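# Stack the orange-labelled carton onto the other carton

## Task

Set the carton that carries the orange label flat on top of the second carton, keeping the same face upward as it had originally. It may overhang the lower carton's edge by no more than 1 cm. It must stay there on its own, with no robot support, and the robot must release it and pull away at the end.

## Robot and tools

ROBOT. Two six-joint UR7e-type arms, left_arm and right_arm. Each ends in a vacuum cup, not fingers. left_arm's base sits at (+0.022, +0.444, 0) m, turned about 10 degrees around z. right_arm's base sits at (-0.031, -0.420, 0) m, turned about 5 degrees. The cup point is the centre of the cup's rim, and the cup opens along the cup point's own +z axis. About 4 cm back from the rim the tool widens, with its body and wrist camera extending up to roughly 9 cm sideways, so allow for that near boxes.

FRAMES. Reported poses use one scene frame. The origin is on the table surface midway between the bases, +x points out across the table, +z points up, and left_arm is on the +y side. The arm names do not mean image sides. Printed positions can be slightly wrong, more so at long reach.

execute_actions(actions). actions is a list of actions. Each action is a list of 1 to 15 rows, and each row lasts one 1/30 s control step. If there are fewer than 15 rows, the last row repeats, so every action takes 0.5 s. A row always has 14 numbers, each in [-1, 1], even when only one arm moves. The order is: left dx, dy, dz, rx, ry, rz, left suction, then right dx, dy, dz, rx, ry, rz, right suction. The six motion numbers are an offset, not a pose. They are measured in the cup point's own axes, from where it was measured when that action began. For the first action of a call, that is the last pose reported. Every row is counted from that same starting pose, not from the row before it. 1.0 equals 0.6 m of travel or 180 degrees of turn. rx, ry, rz together form a single rotation vector. Suction above 0.01 is on, and 0.01 or below is off. It keeps its last setting, so to leave a cup as it is, resend its current value, because a 0 switches it off. An empty list just returns the current state and images.

Per control step, the commanded pose is clipped to within 100 mm and 16 degrees of the measured pose. A big offset can therefore need several actions. Arm motion lags about 0.17 s behind commands, and joint speed and acceleration are limited.

move(target, speed, stop_force, blocking). target is one 14-number row with the layout above. Its offsets are taken from the pose in the latest result that shows one. Each cup point travels in a straight line, and both paths finish together after 0.5 to 10 s. speed is in m/s, from 0.002 to 0.5 (default 0.25), and turning is capped at twice that value in rad/s. stop_force is optional, in N, from 9 to 40, one value for both arms. An arm halts its path when its wrist sensor feels that much extra push against the motion, then backs off by two steps and holds. Use it only with slow, non-rotating moves, not within the first 0.2 s of a scene. Leave it out when lifting away from a surface being pressed. blocking=false returns after 0.5 s while the arm keeps going. It cannot be combined with stop_force, and you must call wait or stop before sending more motion. The result adds a move: line with the ending: done, off_target, moving, held, contact or fault. limits=paced means the sent pose was clipped. limits=held means a check blocked some steps. It also gives each cup point's distance from its target.

wait(seconds 0 to 10) lets time pass while the arms hold their commands. stop brakes a running move. zoom_image(camera, region [x0, y0, x1, y1] in pixels, at most 504 by 504) magnifies part of a camera's latest image. Cameras: cam_head_left, cam_head_right, cam_high, cam_low (896x504 each), cam_left_wrist and cam_right_wrist (504x504 fisheye). read_manual(section "licences") returns licence text only. finished_scene(scene) ends the current scene, given its number, and reports success.

RESULTS. For each arm the state line gives the cup point position (m), quat_wxyz and velocities. Hand target lines show where the controller is driving each cup point. A pose unreachable line means a clearance check altered or blocked that arm's command. suction_measured stays near 0 without a seal and reaches 0.83 or more on an airtight face. part_present turns 1 at 0.50 and returns to 0 below 0.45. Wrist force and torque are in the cup point's axes, have an offset of up to about 4 N and noise of up to about 2.4 N, and saturate near 50 N. Joint torque numbers are rough and drift. MOTOR HOT appears at 70 °C. At 85 °C the arm is braked until it cools.

GRIPPING. Turn suction on and press the 36 mm rim squarely onto a smooth, flat part of the carton, away from edges, seams and holes, so that it seals all round. Under vacuum the cup shortens, so the held object sits up to 12 mm nearer the tool. To release, rest the carton on its support, switch suction off, then retreat at least 15 mm. If the cup seals on the table, switch suction off to free it.

AVOID. The arms are stiff. Pushing even slightly past a contact can cause a fault stop. So can a joint reaching its load limit (138 N m for the big joints, 25.7 N m for the wrist joints, counting held weight) or an outside force of 150 N. After a fault the arm is idle for 10 s and the rest of the call is skipped. Faster contact hits harder. Do not let the arms strike each other. Do not knock or drop anything off the table, since that fails the task. Avoid drops, slips and slams. Loose objects can occasionally be nudged by outside pushes, so check the final placement before ending.

Each tool is called after "Call:" as name(argument=value, ...) on one line, values as JSON.

## Session

Call:
execute_actions(actions=[])

Scene clock: 0.00 s.
left_arm: end_effector_position=(+0.4452, +0.5170, +0.4081) suction_measured=0.00 part_present=0 end_effector_quat_wxyz=(-0.000, -0.084, +0.996, +0.001) end_effector_velocity=(+0.000, -0.000, -0.001) end_effector_angular_velocity=(+0.000, +0.001, -0.003) | right_arm: end_effector_position=(+0.3962, -0.3824, +0.4089) suction_measured=0.00 part_present=0 end_effector_quat_wxyz=(+0.000, -0.044, +0.999, -0.001) end_effector_velocity=(-0.000, +0.000, -0.000) end_effector_angular_velocity=(-0.000, +0.001, +0.000)
Joint positions: left_arm=[-0.316 -1.745  1.519 -1.345 -1.57   1.255] | right_arm=[ 3.459 -1.395 -1.518 -1.799  1.57   1.886]
Joint velocities: left_arm=[-0.001  0.     0.001 -0.001  0.     0.002] | right_arm=[ 0. -0. -0. -0.  0. -0.]
Joint torques (N m, as the arm reports them, + toward a larger angle): no reading
Motor temperatures (°C, as the motors report them): left_arm=[27 23 27 33 33 34] | right_arm=[25 26 24 33 32 31]
Wrist force (N, on the end effector, along its own x y z axes, offset not removed): no reading
Wrist torque (N m, same axes, about the end effector's origin, offset not removed): no reading
Hand target (left_arm): +0.445, +0.517, +0.408; -0.000, -0.084, +0.996, +0.001
Hand target (right_arm): +0.396, -0.382, +0.409; +0.000, -0.044, +0.999, -0.001

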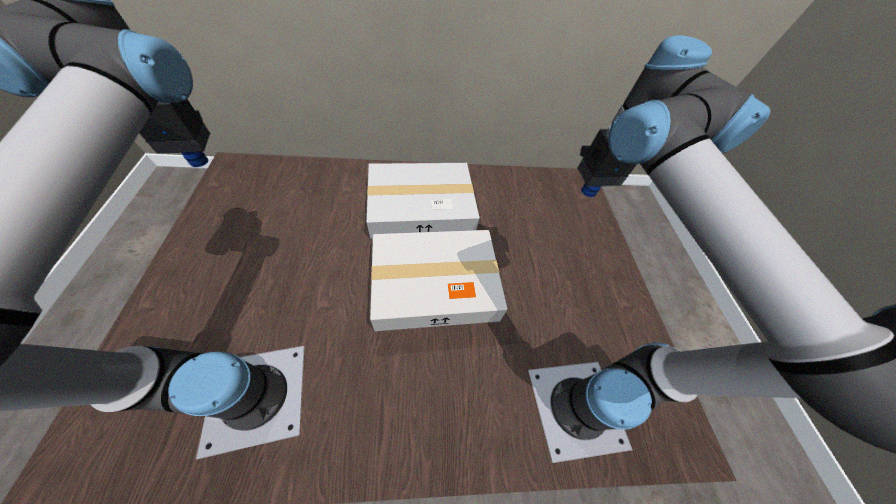

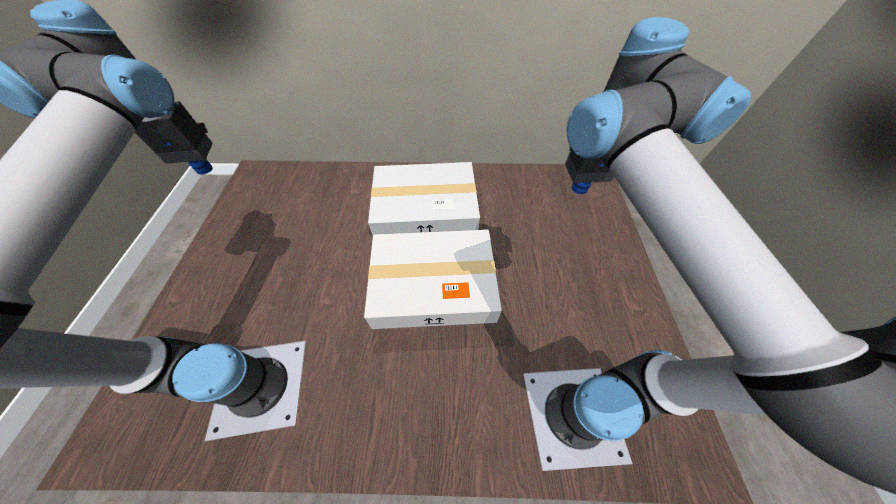

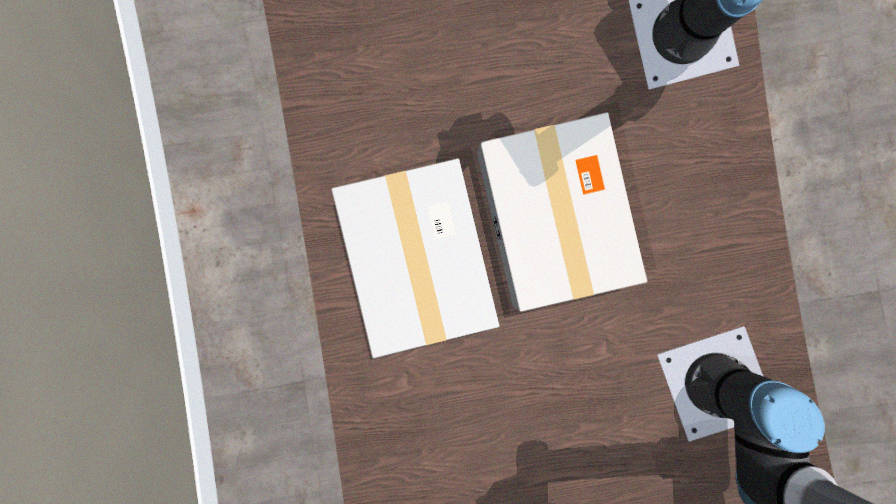

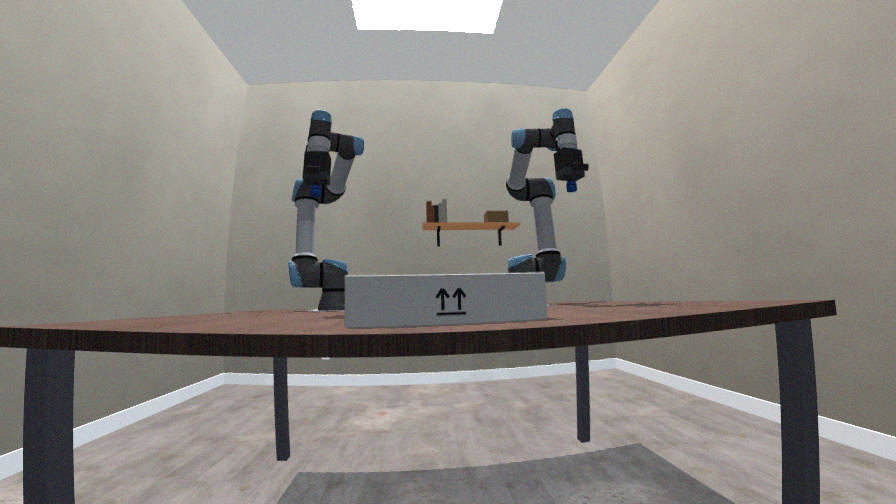

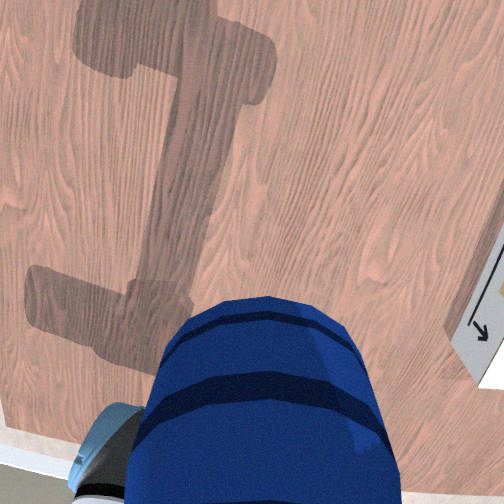

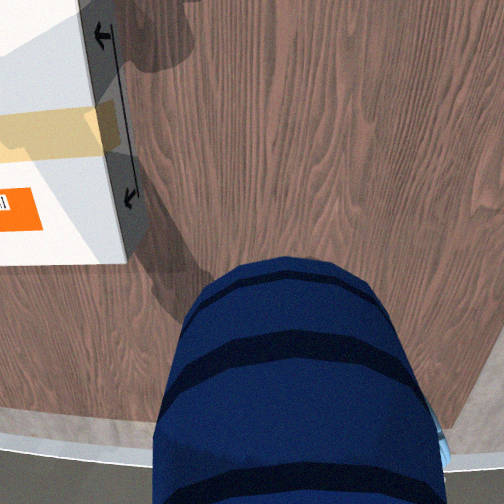

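Call:
zoom_image(camera="cam_high", region=[320, 140, 520, 370])

Call:
zoom_image(camera="cam_high", region=[460, 100, 660, 330])

Region (320, 140, 520, 370) of cam_high's 896x504 image, scaled by 2.191, with more detail than that image has; it fills the left 438 columns of this view, and the rest is white.

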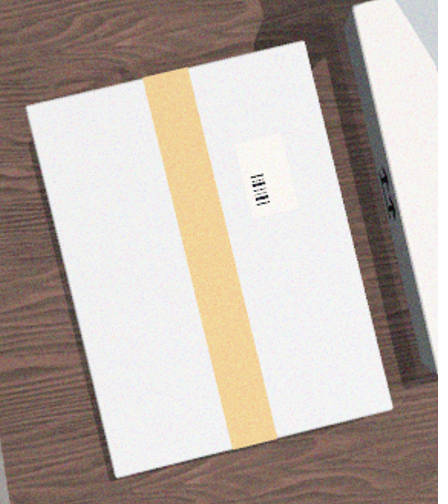

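Region (460, 100, 660, 330) of cam_high's 896x504 image, scaled by 2.191, with more detail than that image has; it fills the left 438 columns of this view, and the rest is white.

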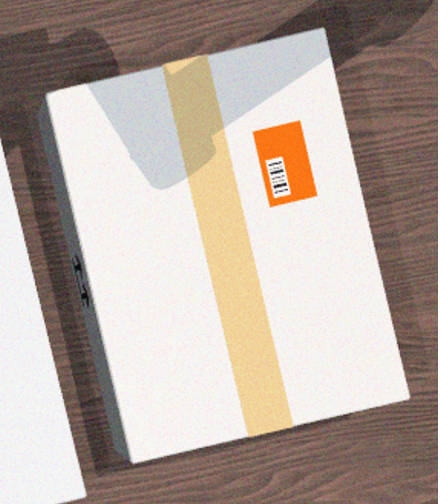

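Call:
move(target=[-0.3068,-0.6208,0.488,0,0,0.0296,0,-0.5618,0.3583,0.49,0,0,0.0042,0], speed=0.3)

Scene clock: 14.57 s.
left_arm: end_effector_position=(+0.6889, +0.1812, +0.1152) suction_measured=0.00 part_present=0 end_effector_quat_wxyz=(+0.000, -0.038, +0.999, +0.001) end_effector_velocity=(+0.001, -0.002, -0.001) end_effector_angular_velocity=(+0.000, +0.002, -0.001) | right_arm: end_effector_position=(+0.7128, -0.1386, +0.1151) suction_measured=0.00 part_present=0 end_effector_quat_wxyz=(+0.000, -0.038, +0.999, -0.001) end_effector_velocity=(+0.002, +0.001, -0.001) end_effector_angular_velocity=(-0.000, +0.001, +0.000)
Joint positions: left_arm=[-0.733 -0.976  1.338 -1.932 -1.57   0.932] | right_arm=[ 3.585 -2.36  -1.003 -1.349  1.569  2.025]
Joint velocities: left_arm=[-0.001  0.006 -0.006  0.002 -0.001 -0.   ] | right_arm=[-0.    -0.008  0.013 -0.006  0.    -0.   ]
Joint torques (N m, as the arm reports them, + toward a larger angle): left_arm=[ -6.71 -41.12 -27.31  -0.53  -2.29  -1.96] | right_arm=[ 1.19 45.32 39.79 -0.2   1.39  0.99]
Motor temperatures (°C, as the motors report them): left_arm=[27 23 27 33 33 34] | right_arm=[25 26 24 33 32 31]
Wrist force (N, on the end effector, along its own x y z axes, offset not removed): left_arm=[1.9 -2.2 3.7] | right_arm=[0.2 -0.6 0.3]
Wrist torque (N m, same axes, about the end effector's origin, offset not removed): left_arm=[-0.31 -0.23 -0.07] | right_arm=[-0.05 -0.09 -0.20]
Hand target (left_arm): +0.689, +0.181, +0.115; +0.000, -0.038, +0.999, +0.001
Hand target (right_arm): +0.713, -0.139, +0.115; +0.000, -0.038, +0.999, -0.001
Off the commanded pose (left_arm): 0.001 m, 0 deg.
Off the commanded pose (right_arm): 0.000 m, 0 deg.
move: done

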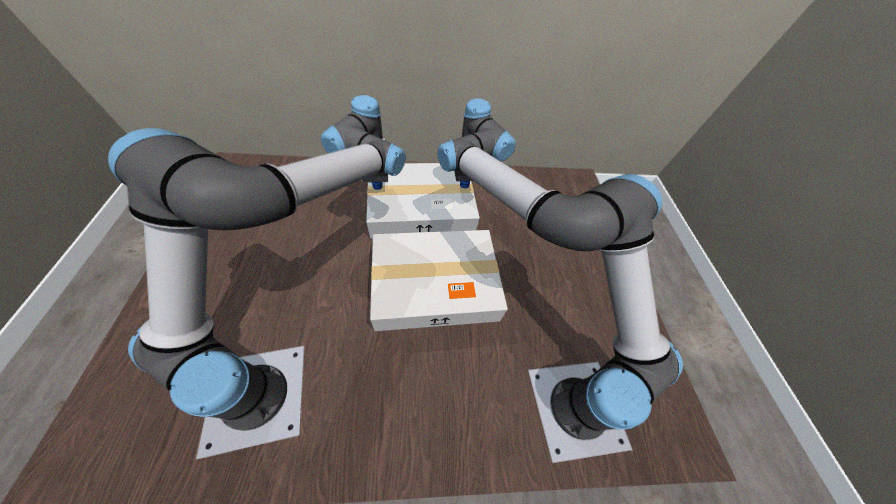

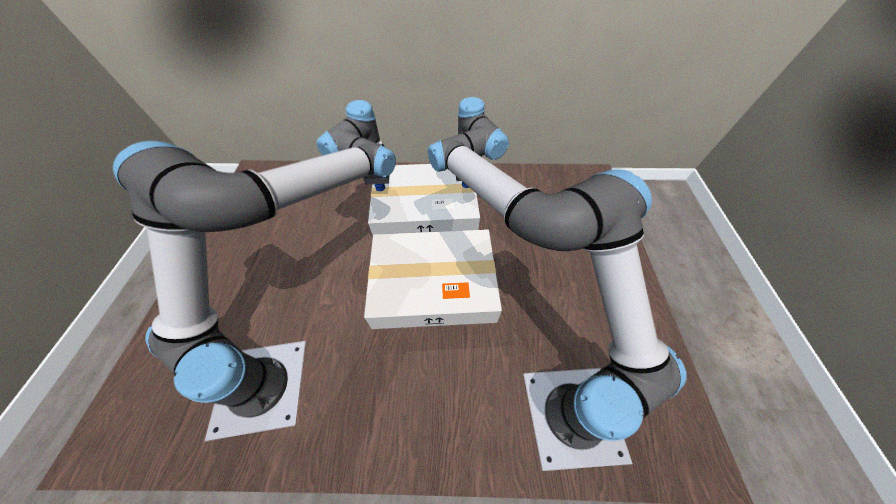

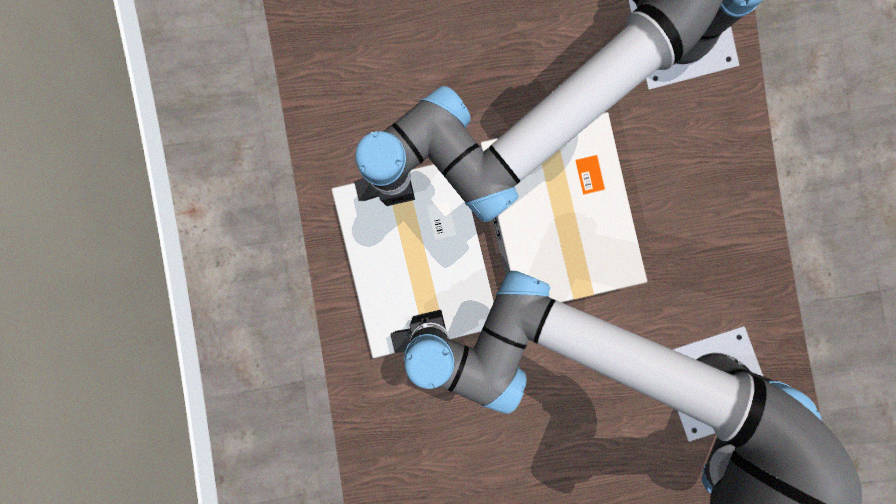

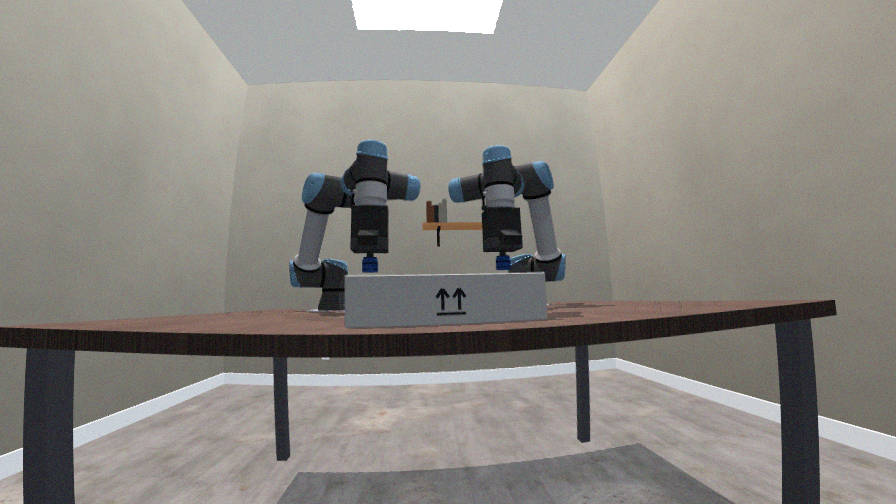

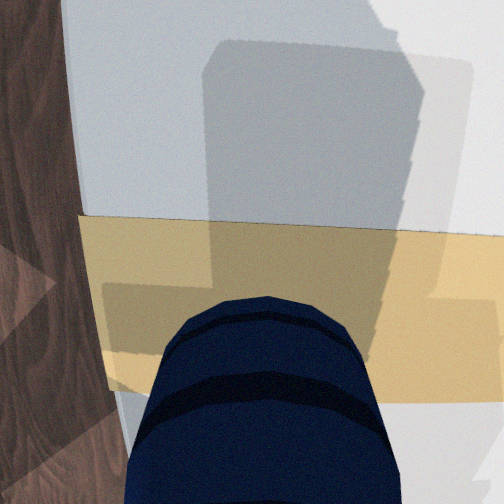

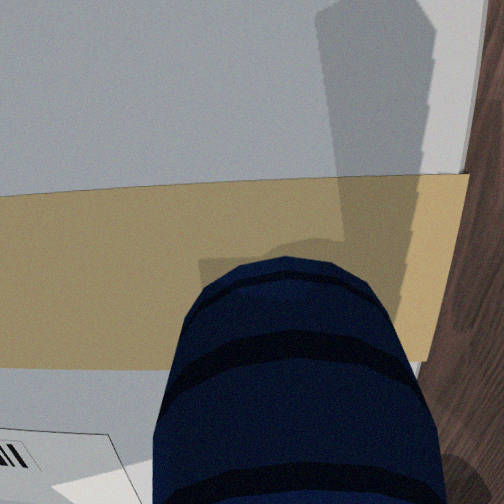

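Call:
move(target=[0.5853,-0.0397,0.004,0,0,0,0,0.5853,-0.0385,0.0035,0,0,0,0], speed=0.3)

Scene clock: 19.00 s.
left_arm: end_effector_position=(+0.3410, +0.1306, +0.1130) suction_measured=0.00 part_present=0 end_effector_quat_wxyz=(+0.000, -0.038, +0.999, +0.001) end_effector_velocity=(-0.003, -0.000, +0.000) end_effector_angular_velocity=(+0.001, -0.001, -0.002) | right_arm: end_effector_position=(+0.3648, -0.1880, +0.1128) suction_measured=0.00 part_present=0 end_effector_quat_wxyz=(+0.000, -0.038, +0.999, -0.000) end_effector_velocity=(-0.003, +0.000, +0.001) end_effector_angular_velocity=(+0.000, -0.002, +0.000)
Joint positions: left_arm=[-1.25  -1.574  2.15  -2.147 -1.57   0.415] | right_arm=[ 3.88  -1.596 -2.123 -0.994  1.57   2.32 ]
Joint velocities: left_arm=[-0.008 -0.006  0.005  0.001  0.001 -0.006] | right_arm=[ 0.006  0.008 -0.006 -0.    -0.001  0.006]
Joint torques (N m, as the arm reports them, + toward a larger angle): left_arm=[ -7.08 -32.84 -12.18  -0.64   1.63  -2.  ] | right_arm=[11.68 34.47  8.24  0.49 -1.16  1.52]
Motor temperatures (°C, as the motors report them): left_arm=[27 23 27 33 33 34] | right_arm=[25 26 24 33 32 31]
Wrist force (N, on the end effector, along its own x y z axes, offset not removed): left_arm=[1.7 -3.0 3.7] | right_arm=[0.0 -1.2 -2.1]
Wrist torque (N m, same axes, about the end effector's origin, offset not removed): left_arm=[-0.49 -0.23 -0.09] | right_arm=[-0.16 -0.07 -0.26]
Hand target (left_arm): +0.341, +0.131, +0.113; +0.000, -0.038, +0.999, +0.001
Hand target (right_arm): +0.364, -0.188, +0.113; +0.001, -0.038, +0.999, -0.000
Off the commanded pose (left_arm): 0.001 m, 0 deg.
Off the commanded pose (right_arm): 0.000 m, 0 deg.
move: done

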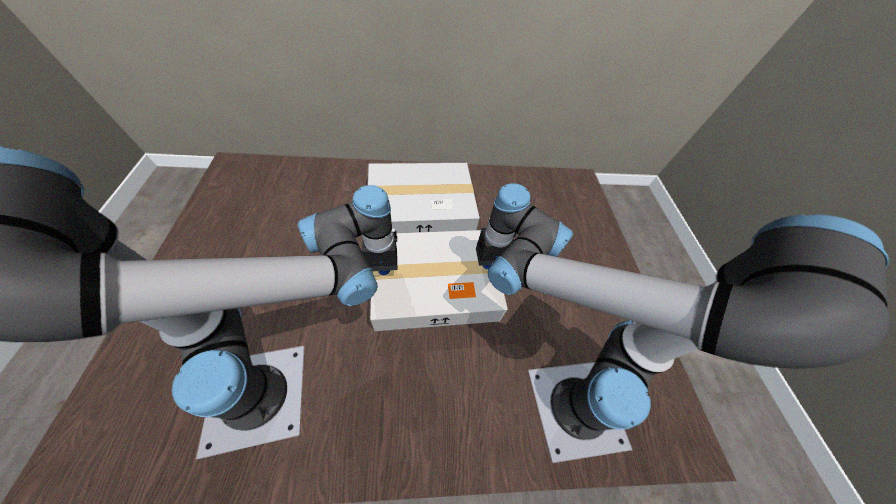

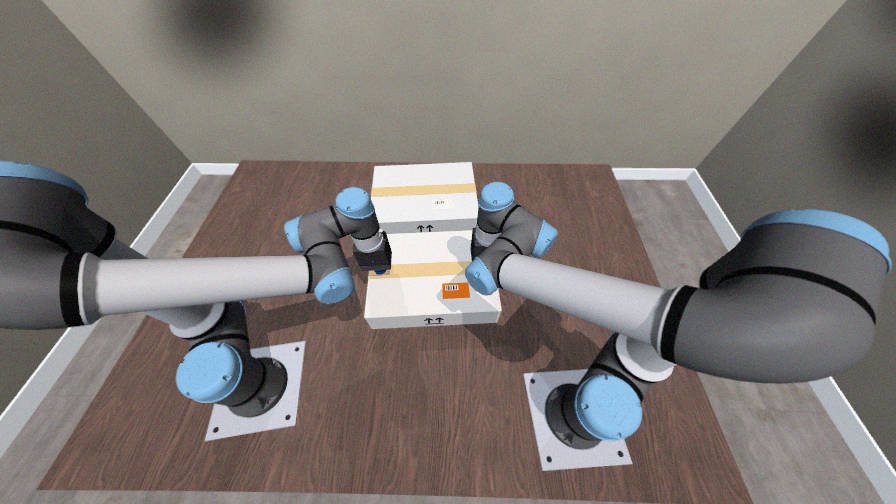

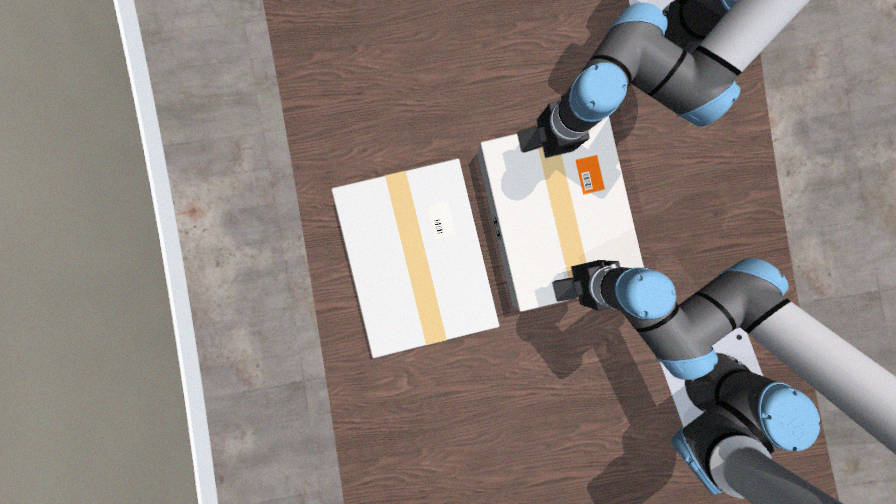

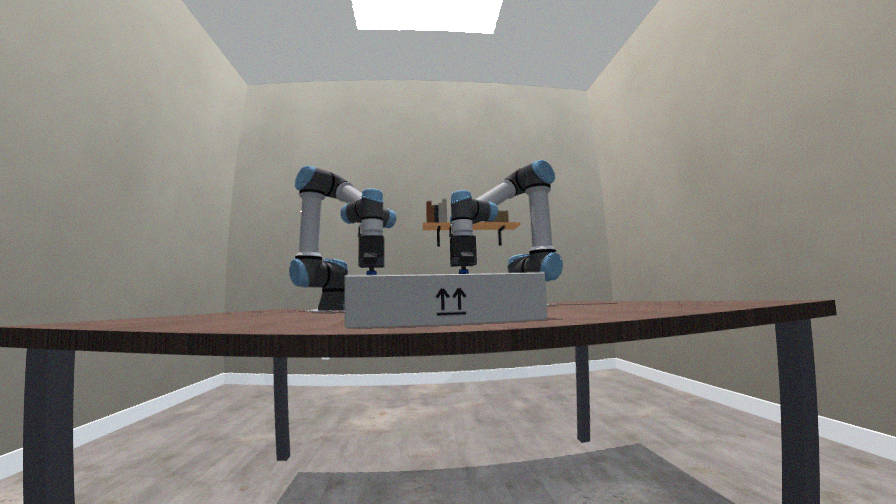

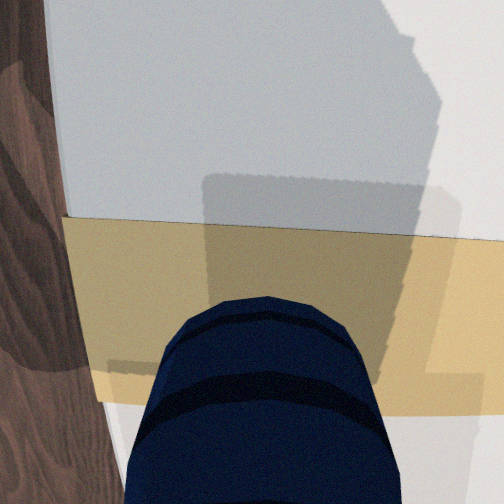

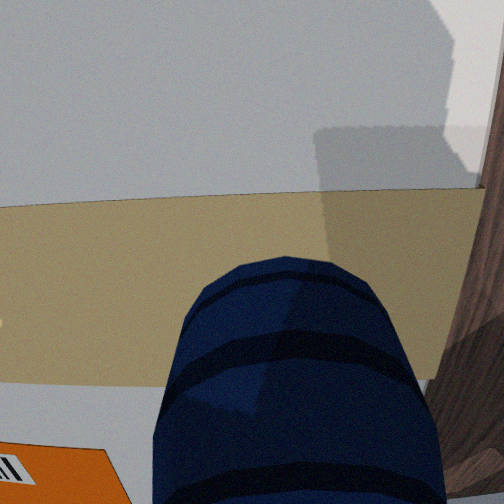

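Call:
move(target=[-0.005,0,0.015,0,0,0,0,-0.0033,0,0.015,0,0,0,0], speed=0.05)

Call:
move(target=[0,0,0.04,0,0,0,0,0,0,0.04,0,0,0,0], speed=0.012, stop_force=9)

Call:
execute_actions(actions=[[[0,0,0,0,0,0,1,0,0,0,0,0,0,1]]])

Scene clock: 25.33 s.
left_arm: end_effector_position=(+0.3439, +0.1309, +0.1043) suction_measured=0.00 part_present=0 end_effector_quat_wxyz=(+0.000, -0.038, +0.999, +0.001) end_effector_velocity=(+0.001, -0.000, -0.002) end_effector_angular_velocity=(-0.001, +0.000, -0.000) | right_arm: end_effector_position=(+0.3667, -0.1878, +0.1041) suction_measured=0.00 part_present=0 end_effector_quat_wxyz=(+0.000, -0.038, +0.999, -0.000) end_effector_velocity=(+0.001, +0.000, -0.002) end_effector_angular_velocity=(+0.001, -0.000, -0.000)
Joint positions: left_arm=[-1.244 -1.555  2.159 -2.173 -1.57   0.421] | right_arm=[ 3.877 -1.613 -2.132 -0.968  1.57   2.317]
Joint velocities: left_arm=[ 0.002  0.005  0.002 -0.007 -0.     0.002] | right_arm=[-0.002 -0.005 -0.001  0.007  0.    -0.001]
Joint torques (N m, as the arm reports them, + toward a larger angle): left_arm=[  7.78 -11.94 -11.58  -4.44  -2.4    2.26] | right_arm=[-11.1   10.92   5.27   4.62   1.39  -1.02]
Motor temperatures (°C, as the motors report them): left_arm=[27 23 27 33 33 34] | right_arm=[25 26 24 33 32 31]
Wrist force (N, on the end effector, along its own x y z axes, offset not removed): left_arm=[1.4 -2.1 4.6] | right_arm=[-1.4 -0.1 -1.7]
Wrist torque (N m, same axes, about the end effector's origin, offset not removed): left_arm=[-0.33 -0.20 -0.03] | right_arm=[-0.04 0.00 -0.15]
Hand target (left_arm): +0.344, +0.131, +0.104; +0.000, -0.038, +0.999, +0.001
Hand target (right_arm): +0.367, -0.188, +0.104; +0.000, -0.038, +0.999, -0.000
Off the commanded pose (left_arm): 0.000 m, 0 deg.
Off the commanded pose (right_arm): 0.000 m, 0 deg.
move: done

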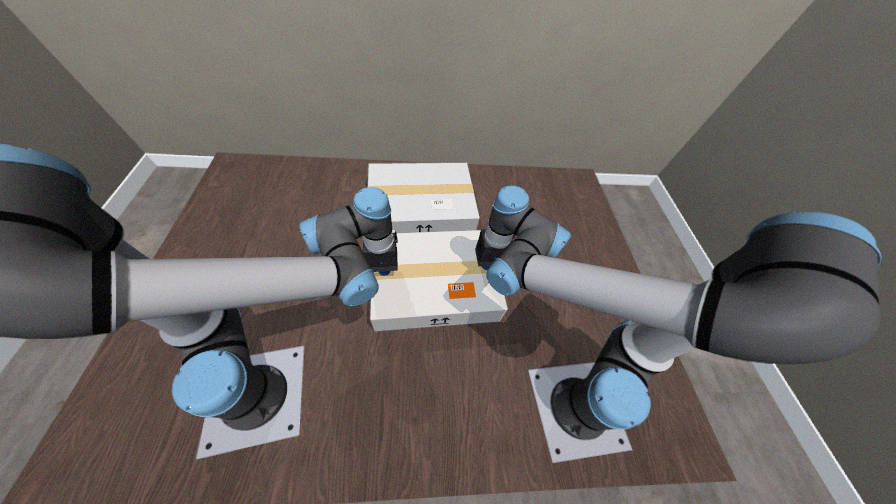

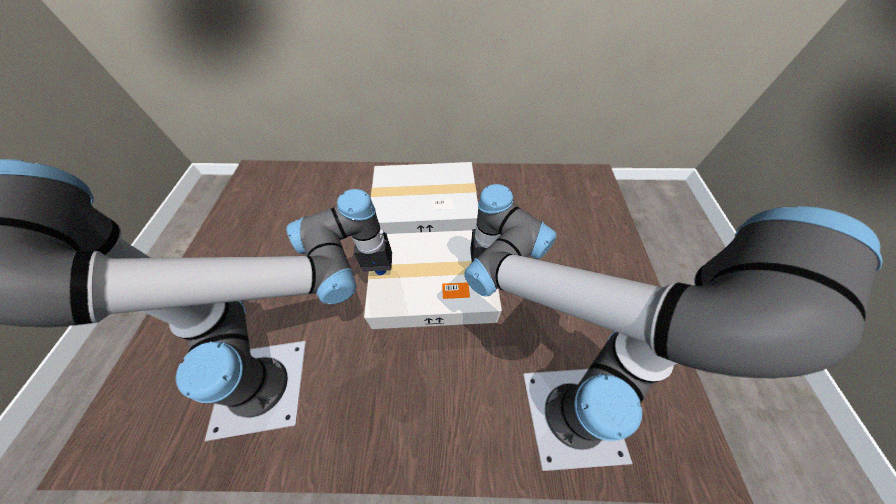

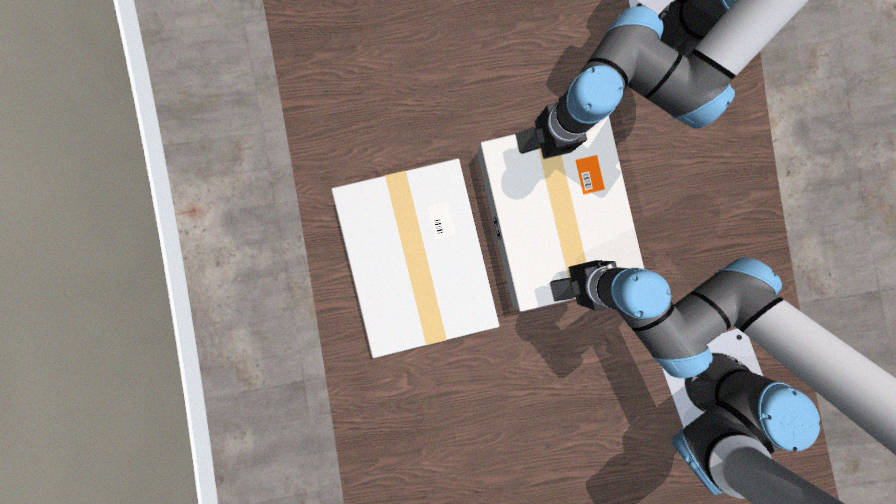

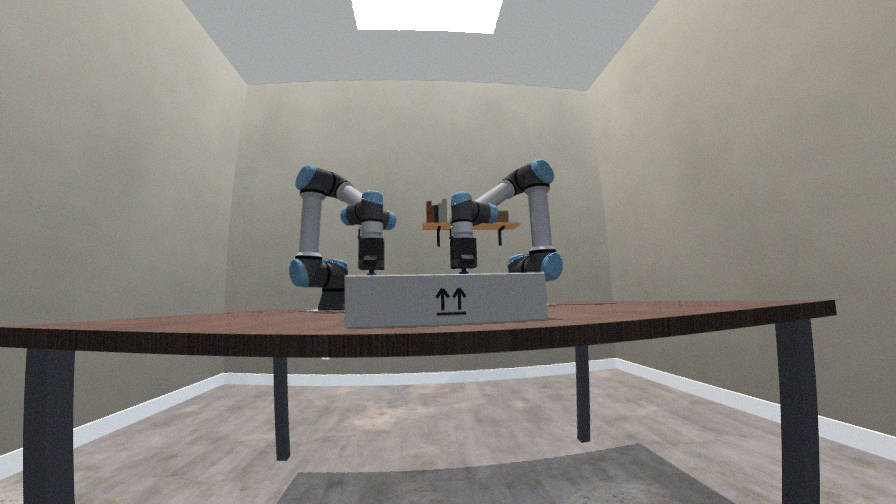

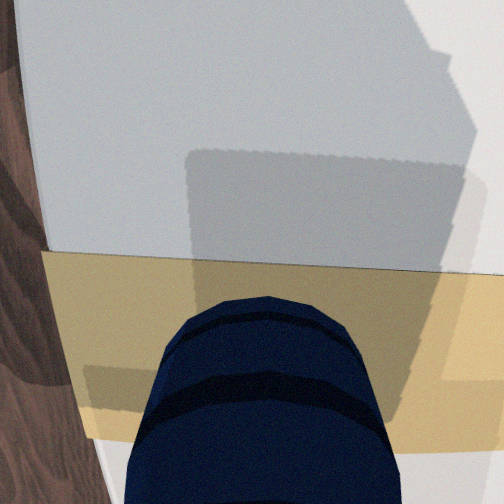

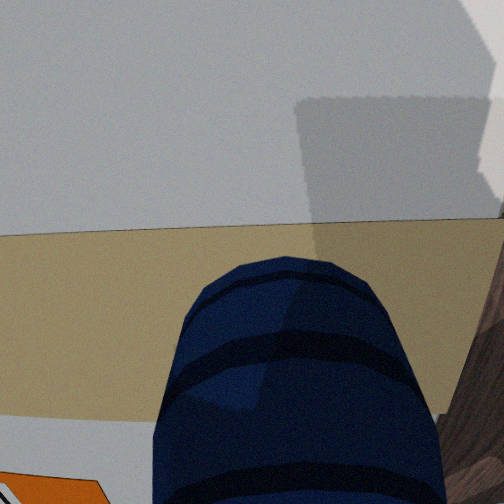

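Scene clock: 26.70 s.
left_arm: end_effector_position=(+0.3438, +0.1310, +0.0926) suction_measured=0.00 part_present=0 end_effector_quat_wxyz=(+0.000, -0.038, +0.999, +0.001) end_effector_velocity=(-0.001, -0.000, +0.004) end_effector_angular_velocity=(+0.001, +0.000, -0.002) | right_arm: end_effector_position=(+0.3666, -0.1879, +0.0923) suction_measured=0.00 part_present=0 end_effector_quat_wxyz=(+0.000, -0.038, +0.999, -0.001) end_effector_velocity=(+0.000, +0.000, +0.005) end_effector_angular_velocity=(+0.001, -0.001, -0.000)
Joint positions: left_arm=[-1.244 -1.536  2.175 -2.209 -1.57   0.421] | right_arm=[ 3.877 -1.632 -2.148 -0.932  1.57   2.317]
Joint velocities: left_arm=[-0.002 -0.008 -0.005  0.014  0.     0.   ] | right_arm=[ 0.     0.007  0.007 -0.013 -0.     0.001]
Joint torques (N m, as the arm reports them, + toward a larger angle): left_arm=[ -6.74 -29.04 -20.36   0.92  -1.61  -2.01] | right_arm=[-0.56 31.61 29.22 -1.08  1.2   1.25]
Motor temperatures (°C, as the motors report them): left_arm=[27 23 27 33 33 34] | right_arm=[25 26 24 33 32 31]
Wrist force (N, on the end effector, along its own x y z axes, offset not removed): left_arm=[0.8 -3.1 -7.5] | right_arm=[-2.7 -3.5 -8.5]
Wrist torque (N m, same axes, about the end effector's origin, offset not removed): left_arm=[-0.54 -0.16 -0.14] | right_arm=[-0.55 0.21 -0.23]
Hand target (left_arm): +0.344, +0.131, +0.093; +0.000, -0.038, +0.999, +0.001
Hand target (right_arm): +0.367, -0.188, +0.093; +0.000, -0.038, +0.999, -0.000
Off the commanded pose (left_arm): 0.012 m, 0 deg.
Off the commanded pose (right_arm): 0.012 m, 0 deg.
move: contact (left_arm, right_arm)

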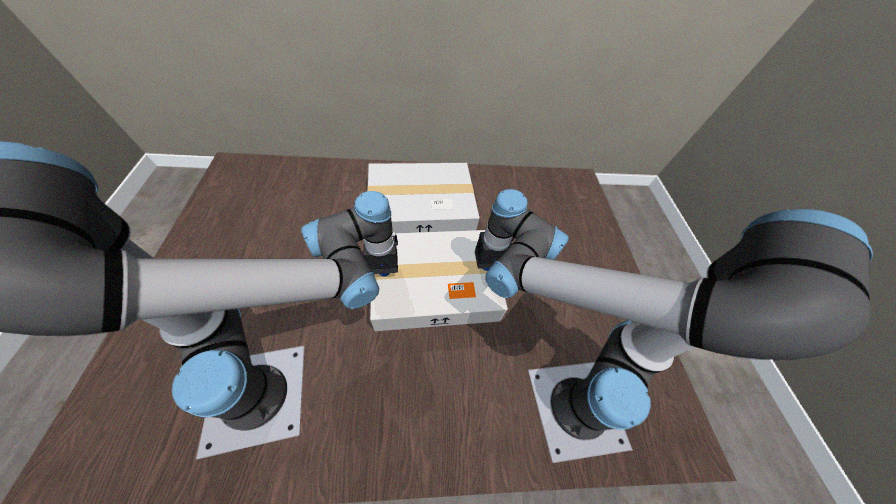

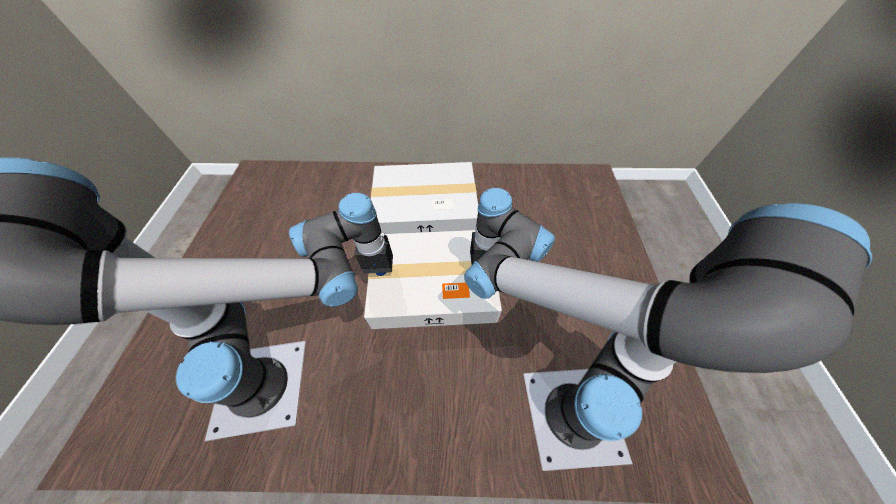

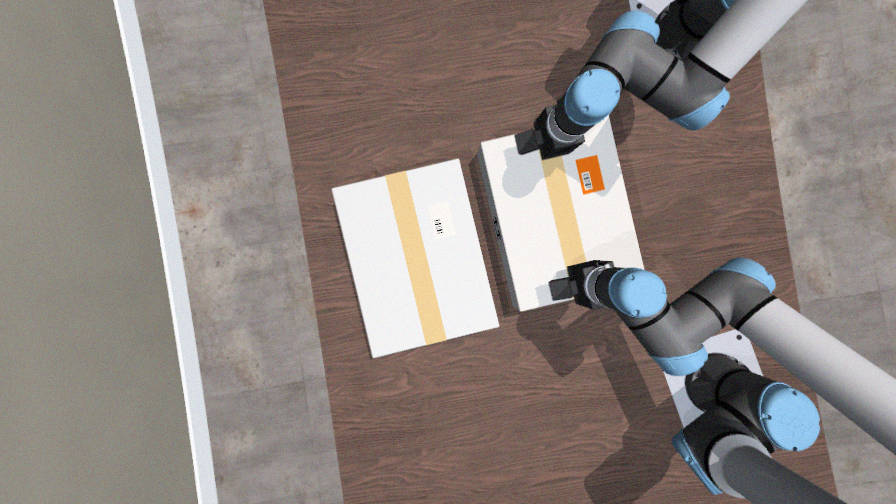

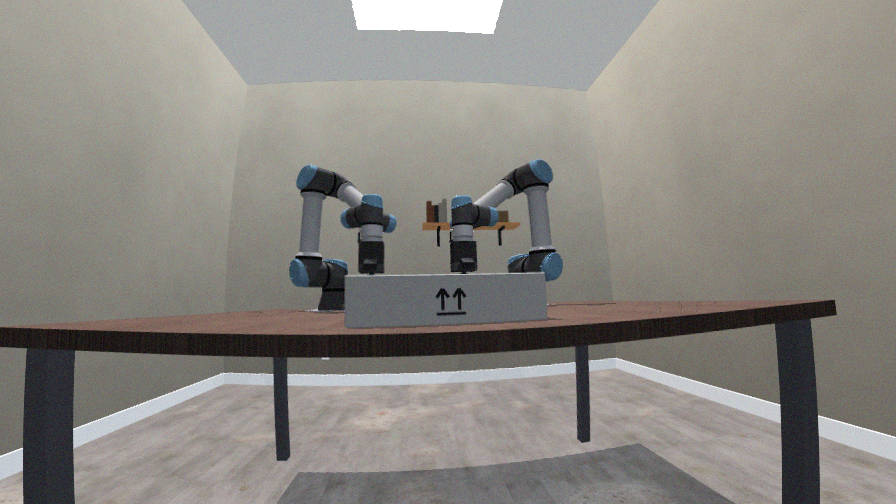

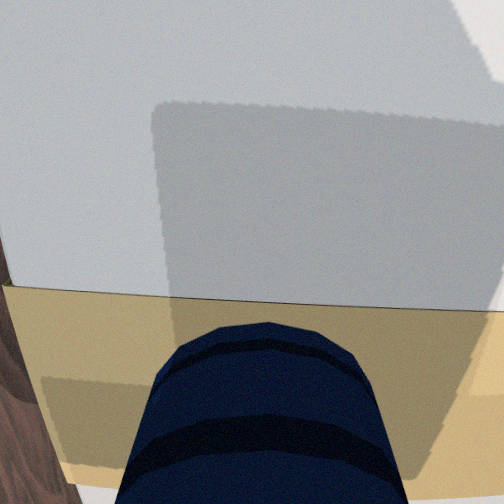

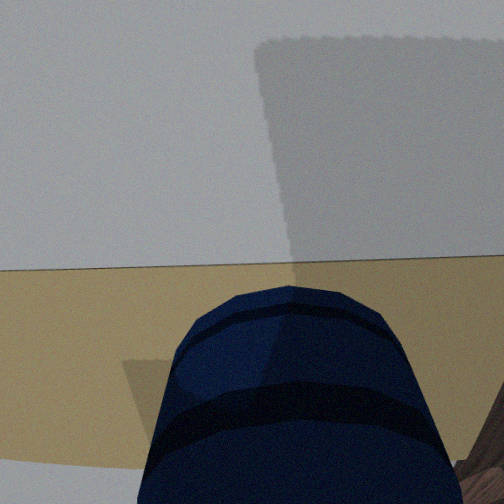

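Scene clock: 27.20 s.
left_arm: end_effector_position=(+0.3438, +0.1310, +0.0926) suction_measured=0.99 part_present=1 end_effector_quat_wxyz=(+0.000, -0.038, +0.999, +0.001) end_effector_velocity=(-0.001, -0.000, -0.001) end_effector_angular_velocity=(+0.001, +0.000, +0.000) | right_arm: end_effector_position=(+0.3666, -0.1879, +0.0923) suction_measured=0.94 part_present=1 end_effector_quat_wxyz=(+0.000, -0.038, +0.999, -0.000) end_effector_velocity=(+0.001, -0.000, +0.000) end_effector_angular_velocity=(+0.001, -0.001, -0.001)
Joint positions: left_arm=[-1.244 -1.536  2.175 -2.209 -1.57   0.421] | right_arm=[ 3.877 -1.632 -2.148 -0.932  1.57   2.317]
Joint velocities: left_arm=[-0.002  0.     0.001 -0.001  0.    -0.002] | right_arm=[-0.001 -0.     0.001  0.001  0.     0.   ]
Joint torques (N m, as the arm reports them, + toward a larger angle): left_arm=[ -3.65 -17.2  -15.74  -5.94  -0.76  -1.83] | right_arm=[-0.84 21.61 16.15  6.99  0.65  1.1 ]
Motor temperatures (°C, as the motors report them): left_arm=[27 23 27 33 33 34] | right_arm=[25 26 24 33 32 31]
Wrist force (N, on the end effector, along its own x y z axes, offset not removed): left_arm=[0.8 -1.7 15.9] | right_arm=[-0.6 -1.4 19.9]
Wrist torque (N m, same axes, about the end effector's origin, offset not removed): left_arm=[-0.43 -0.12 -0.10] | right_arm=[-0.28 -0.02 -0.12]
Hand target (left_arm): +0.344, +0.131, +0.093; +0.000, -0.038, +0.999, +0.001
Hand target (right_arm): +0.367, -0.188, +0.092; +0.000, -0.038, +0.999, -0.001
Off the commanded pose (left_arm): 0.000 m, 0 deg.
Off the commanded pose (right_arm): 0.000 m, 0 deg.

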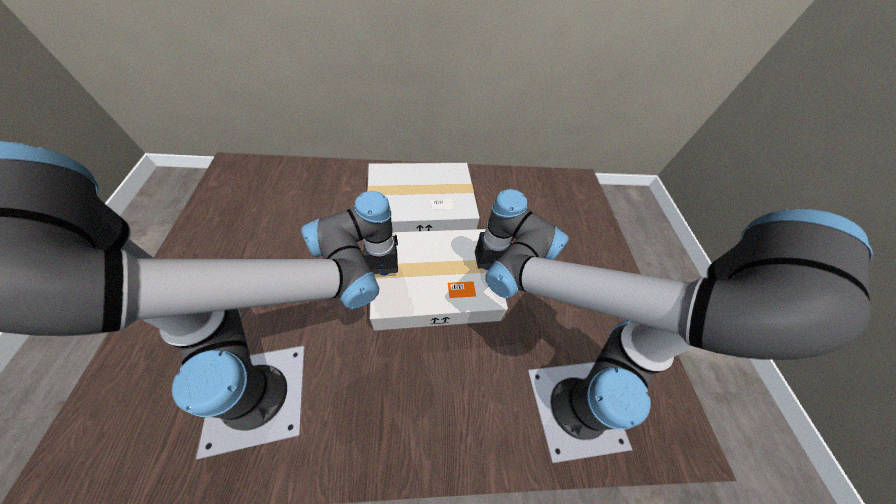

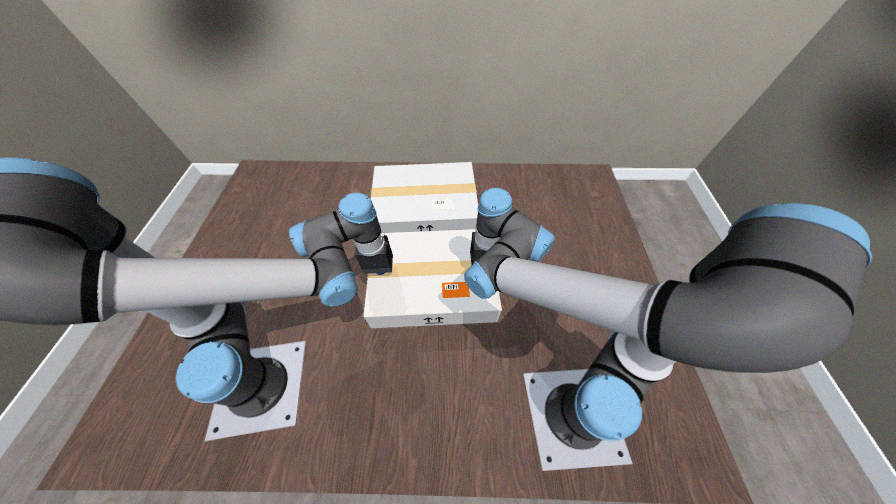

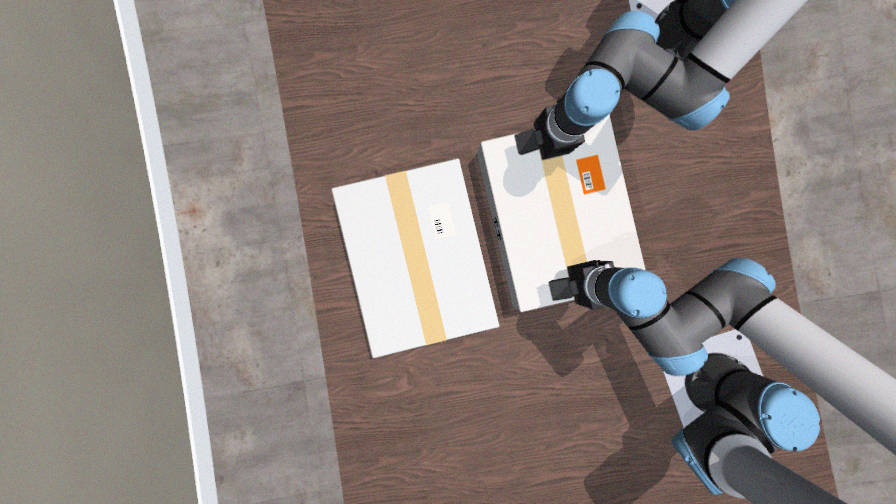

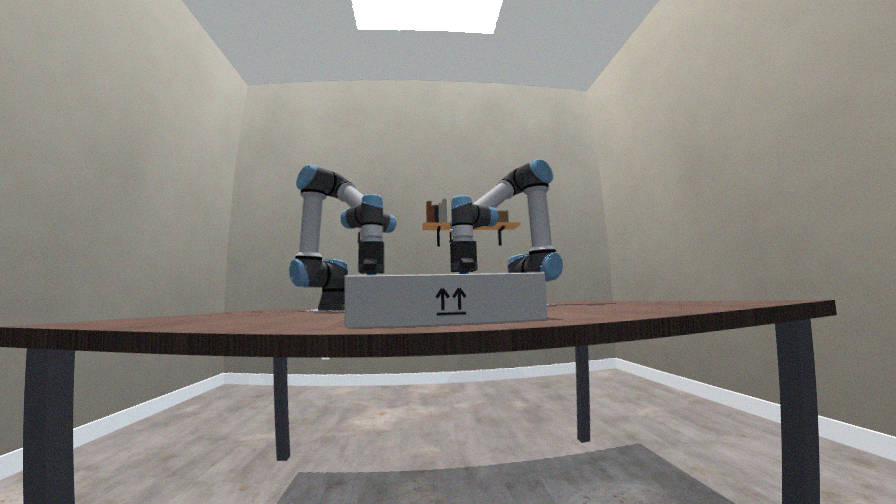

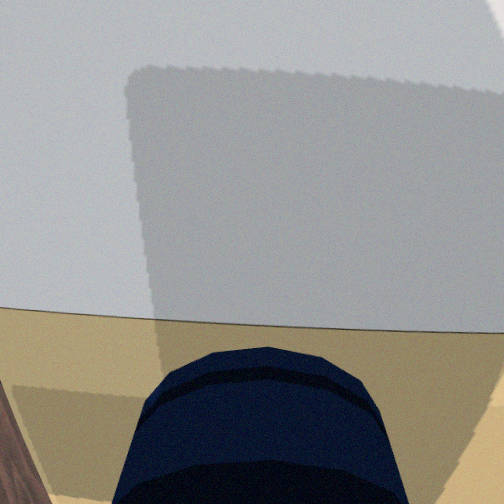

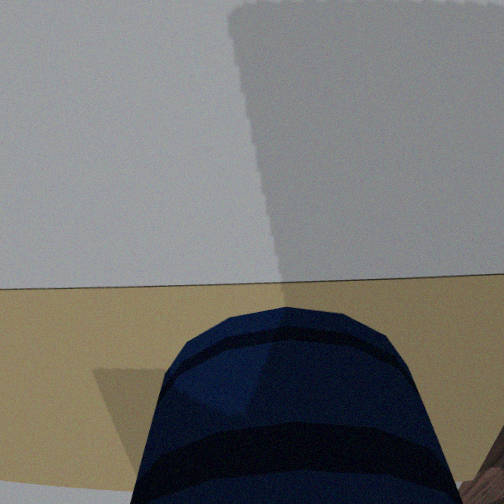

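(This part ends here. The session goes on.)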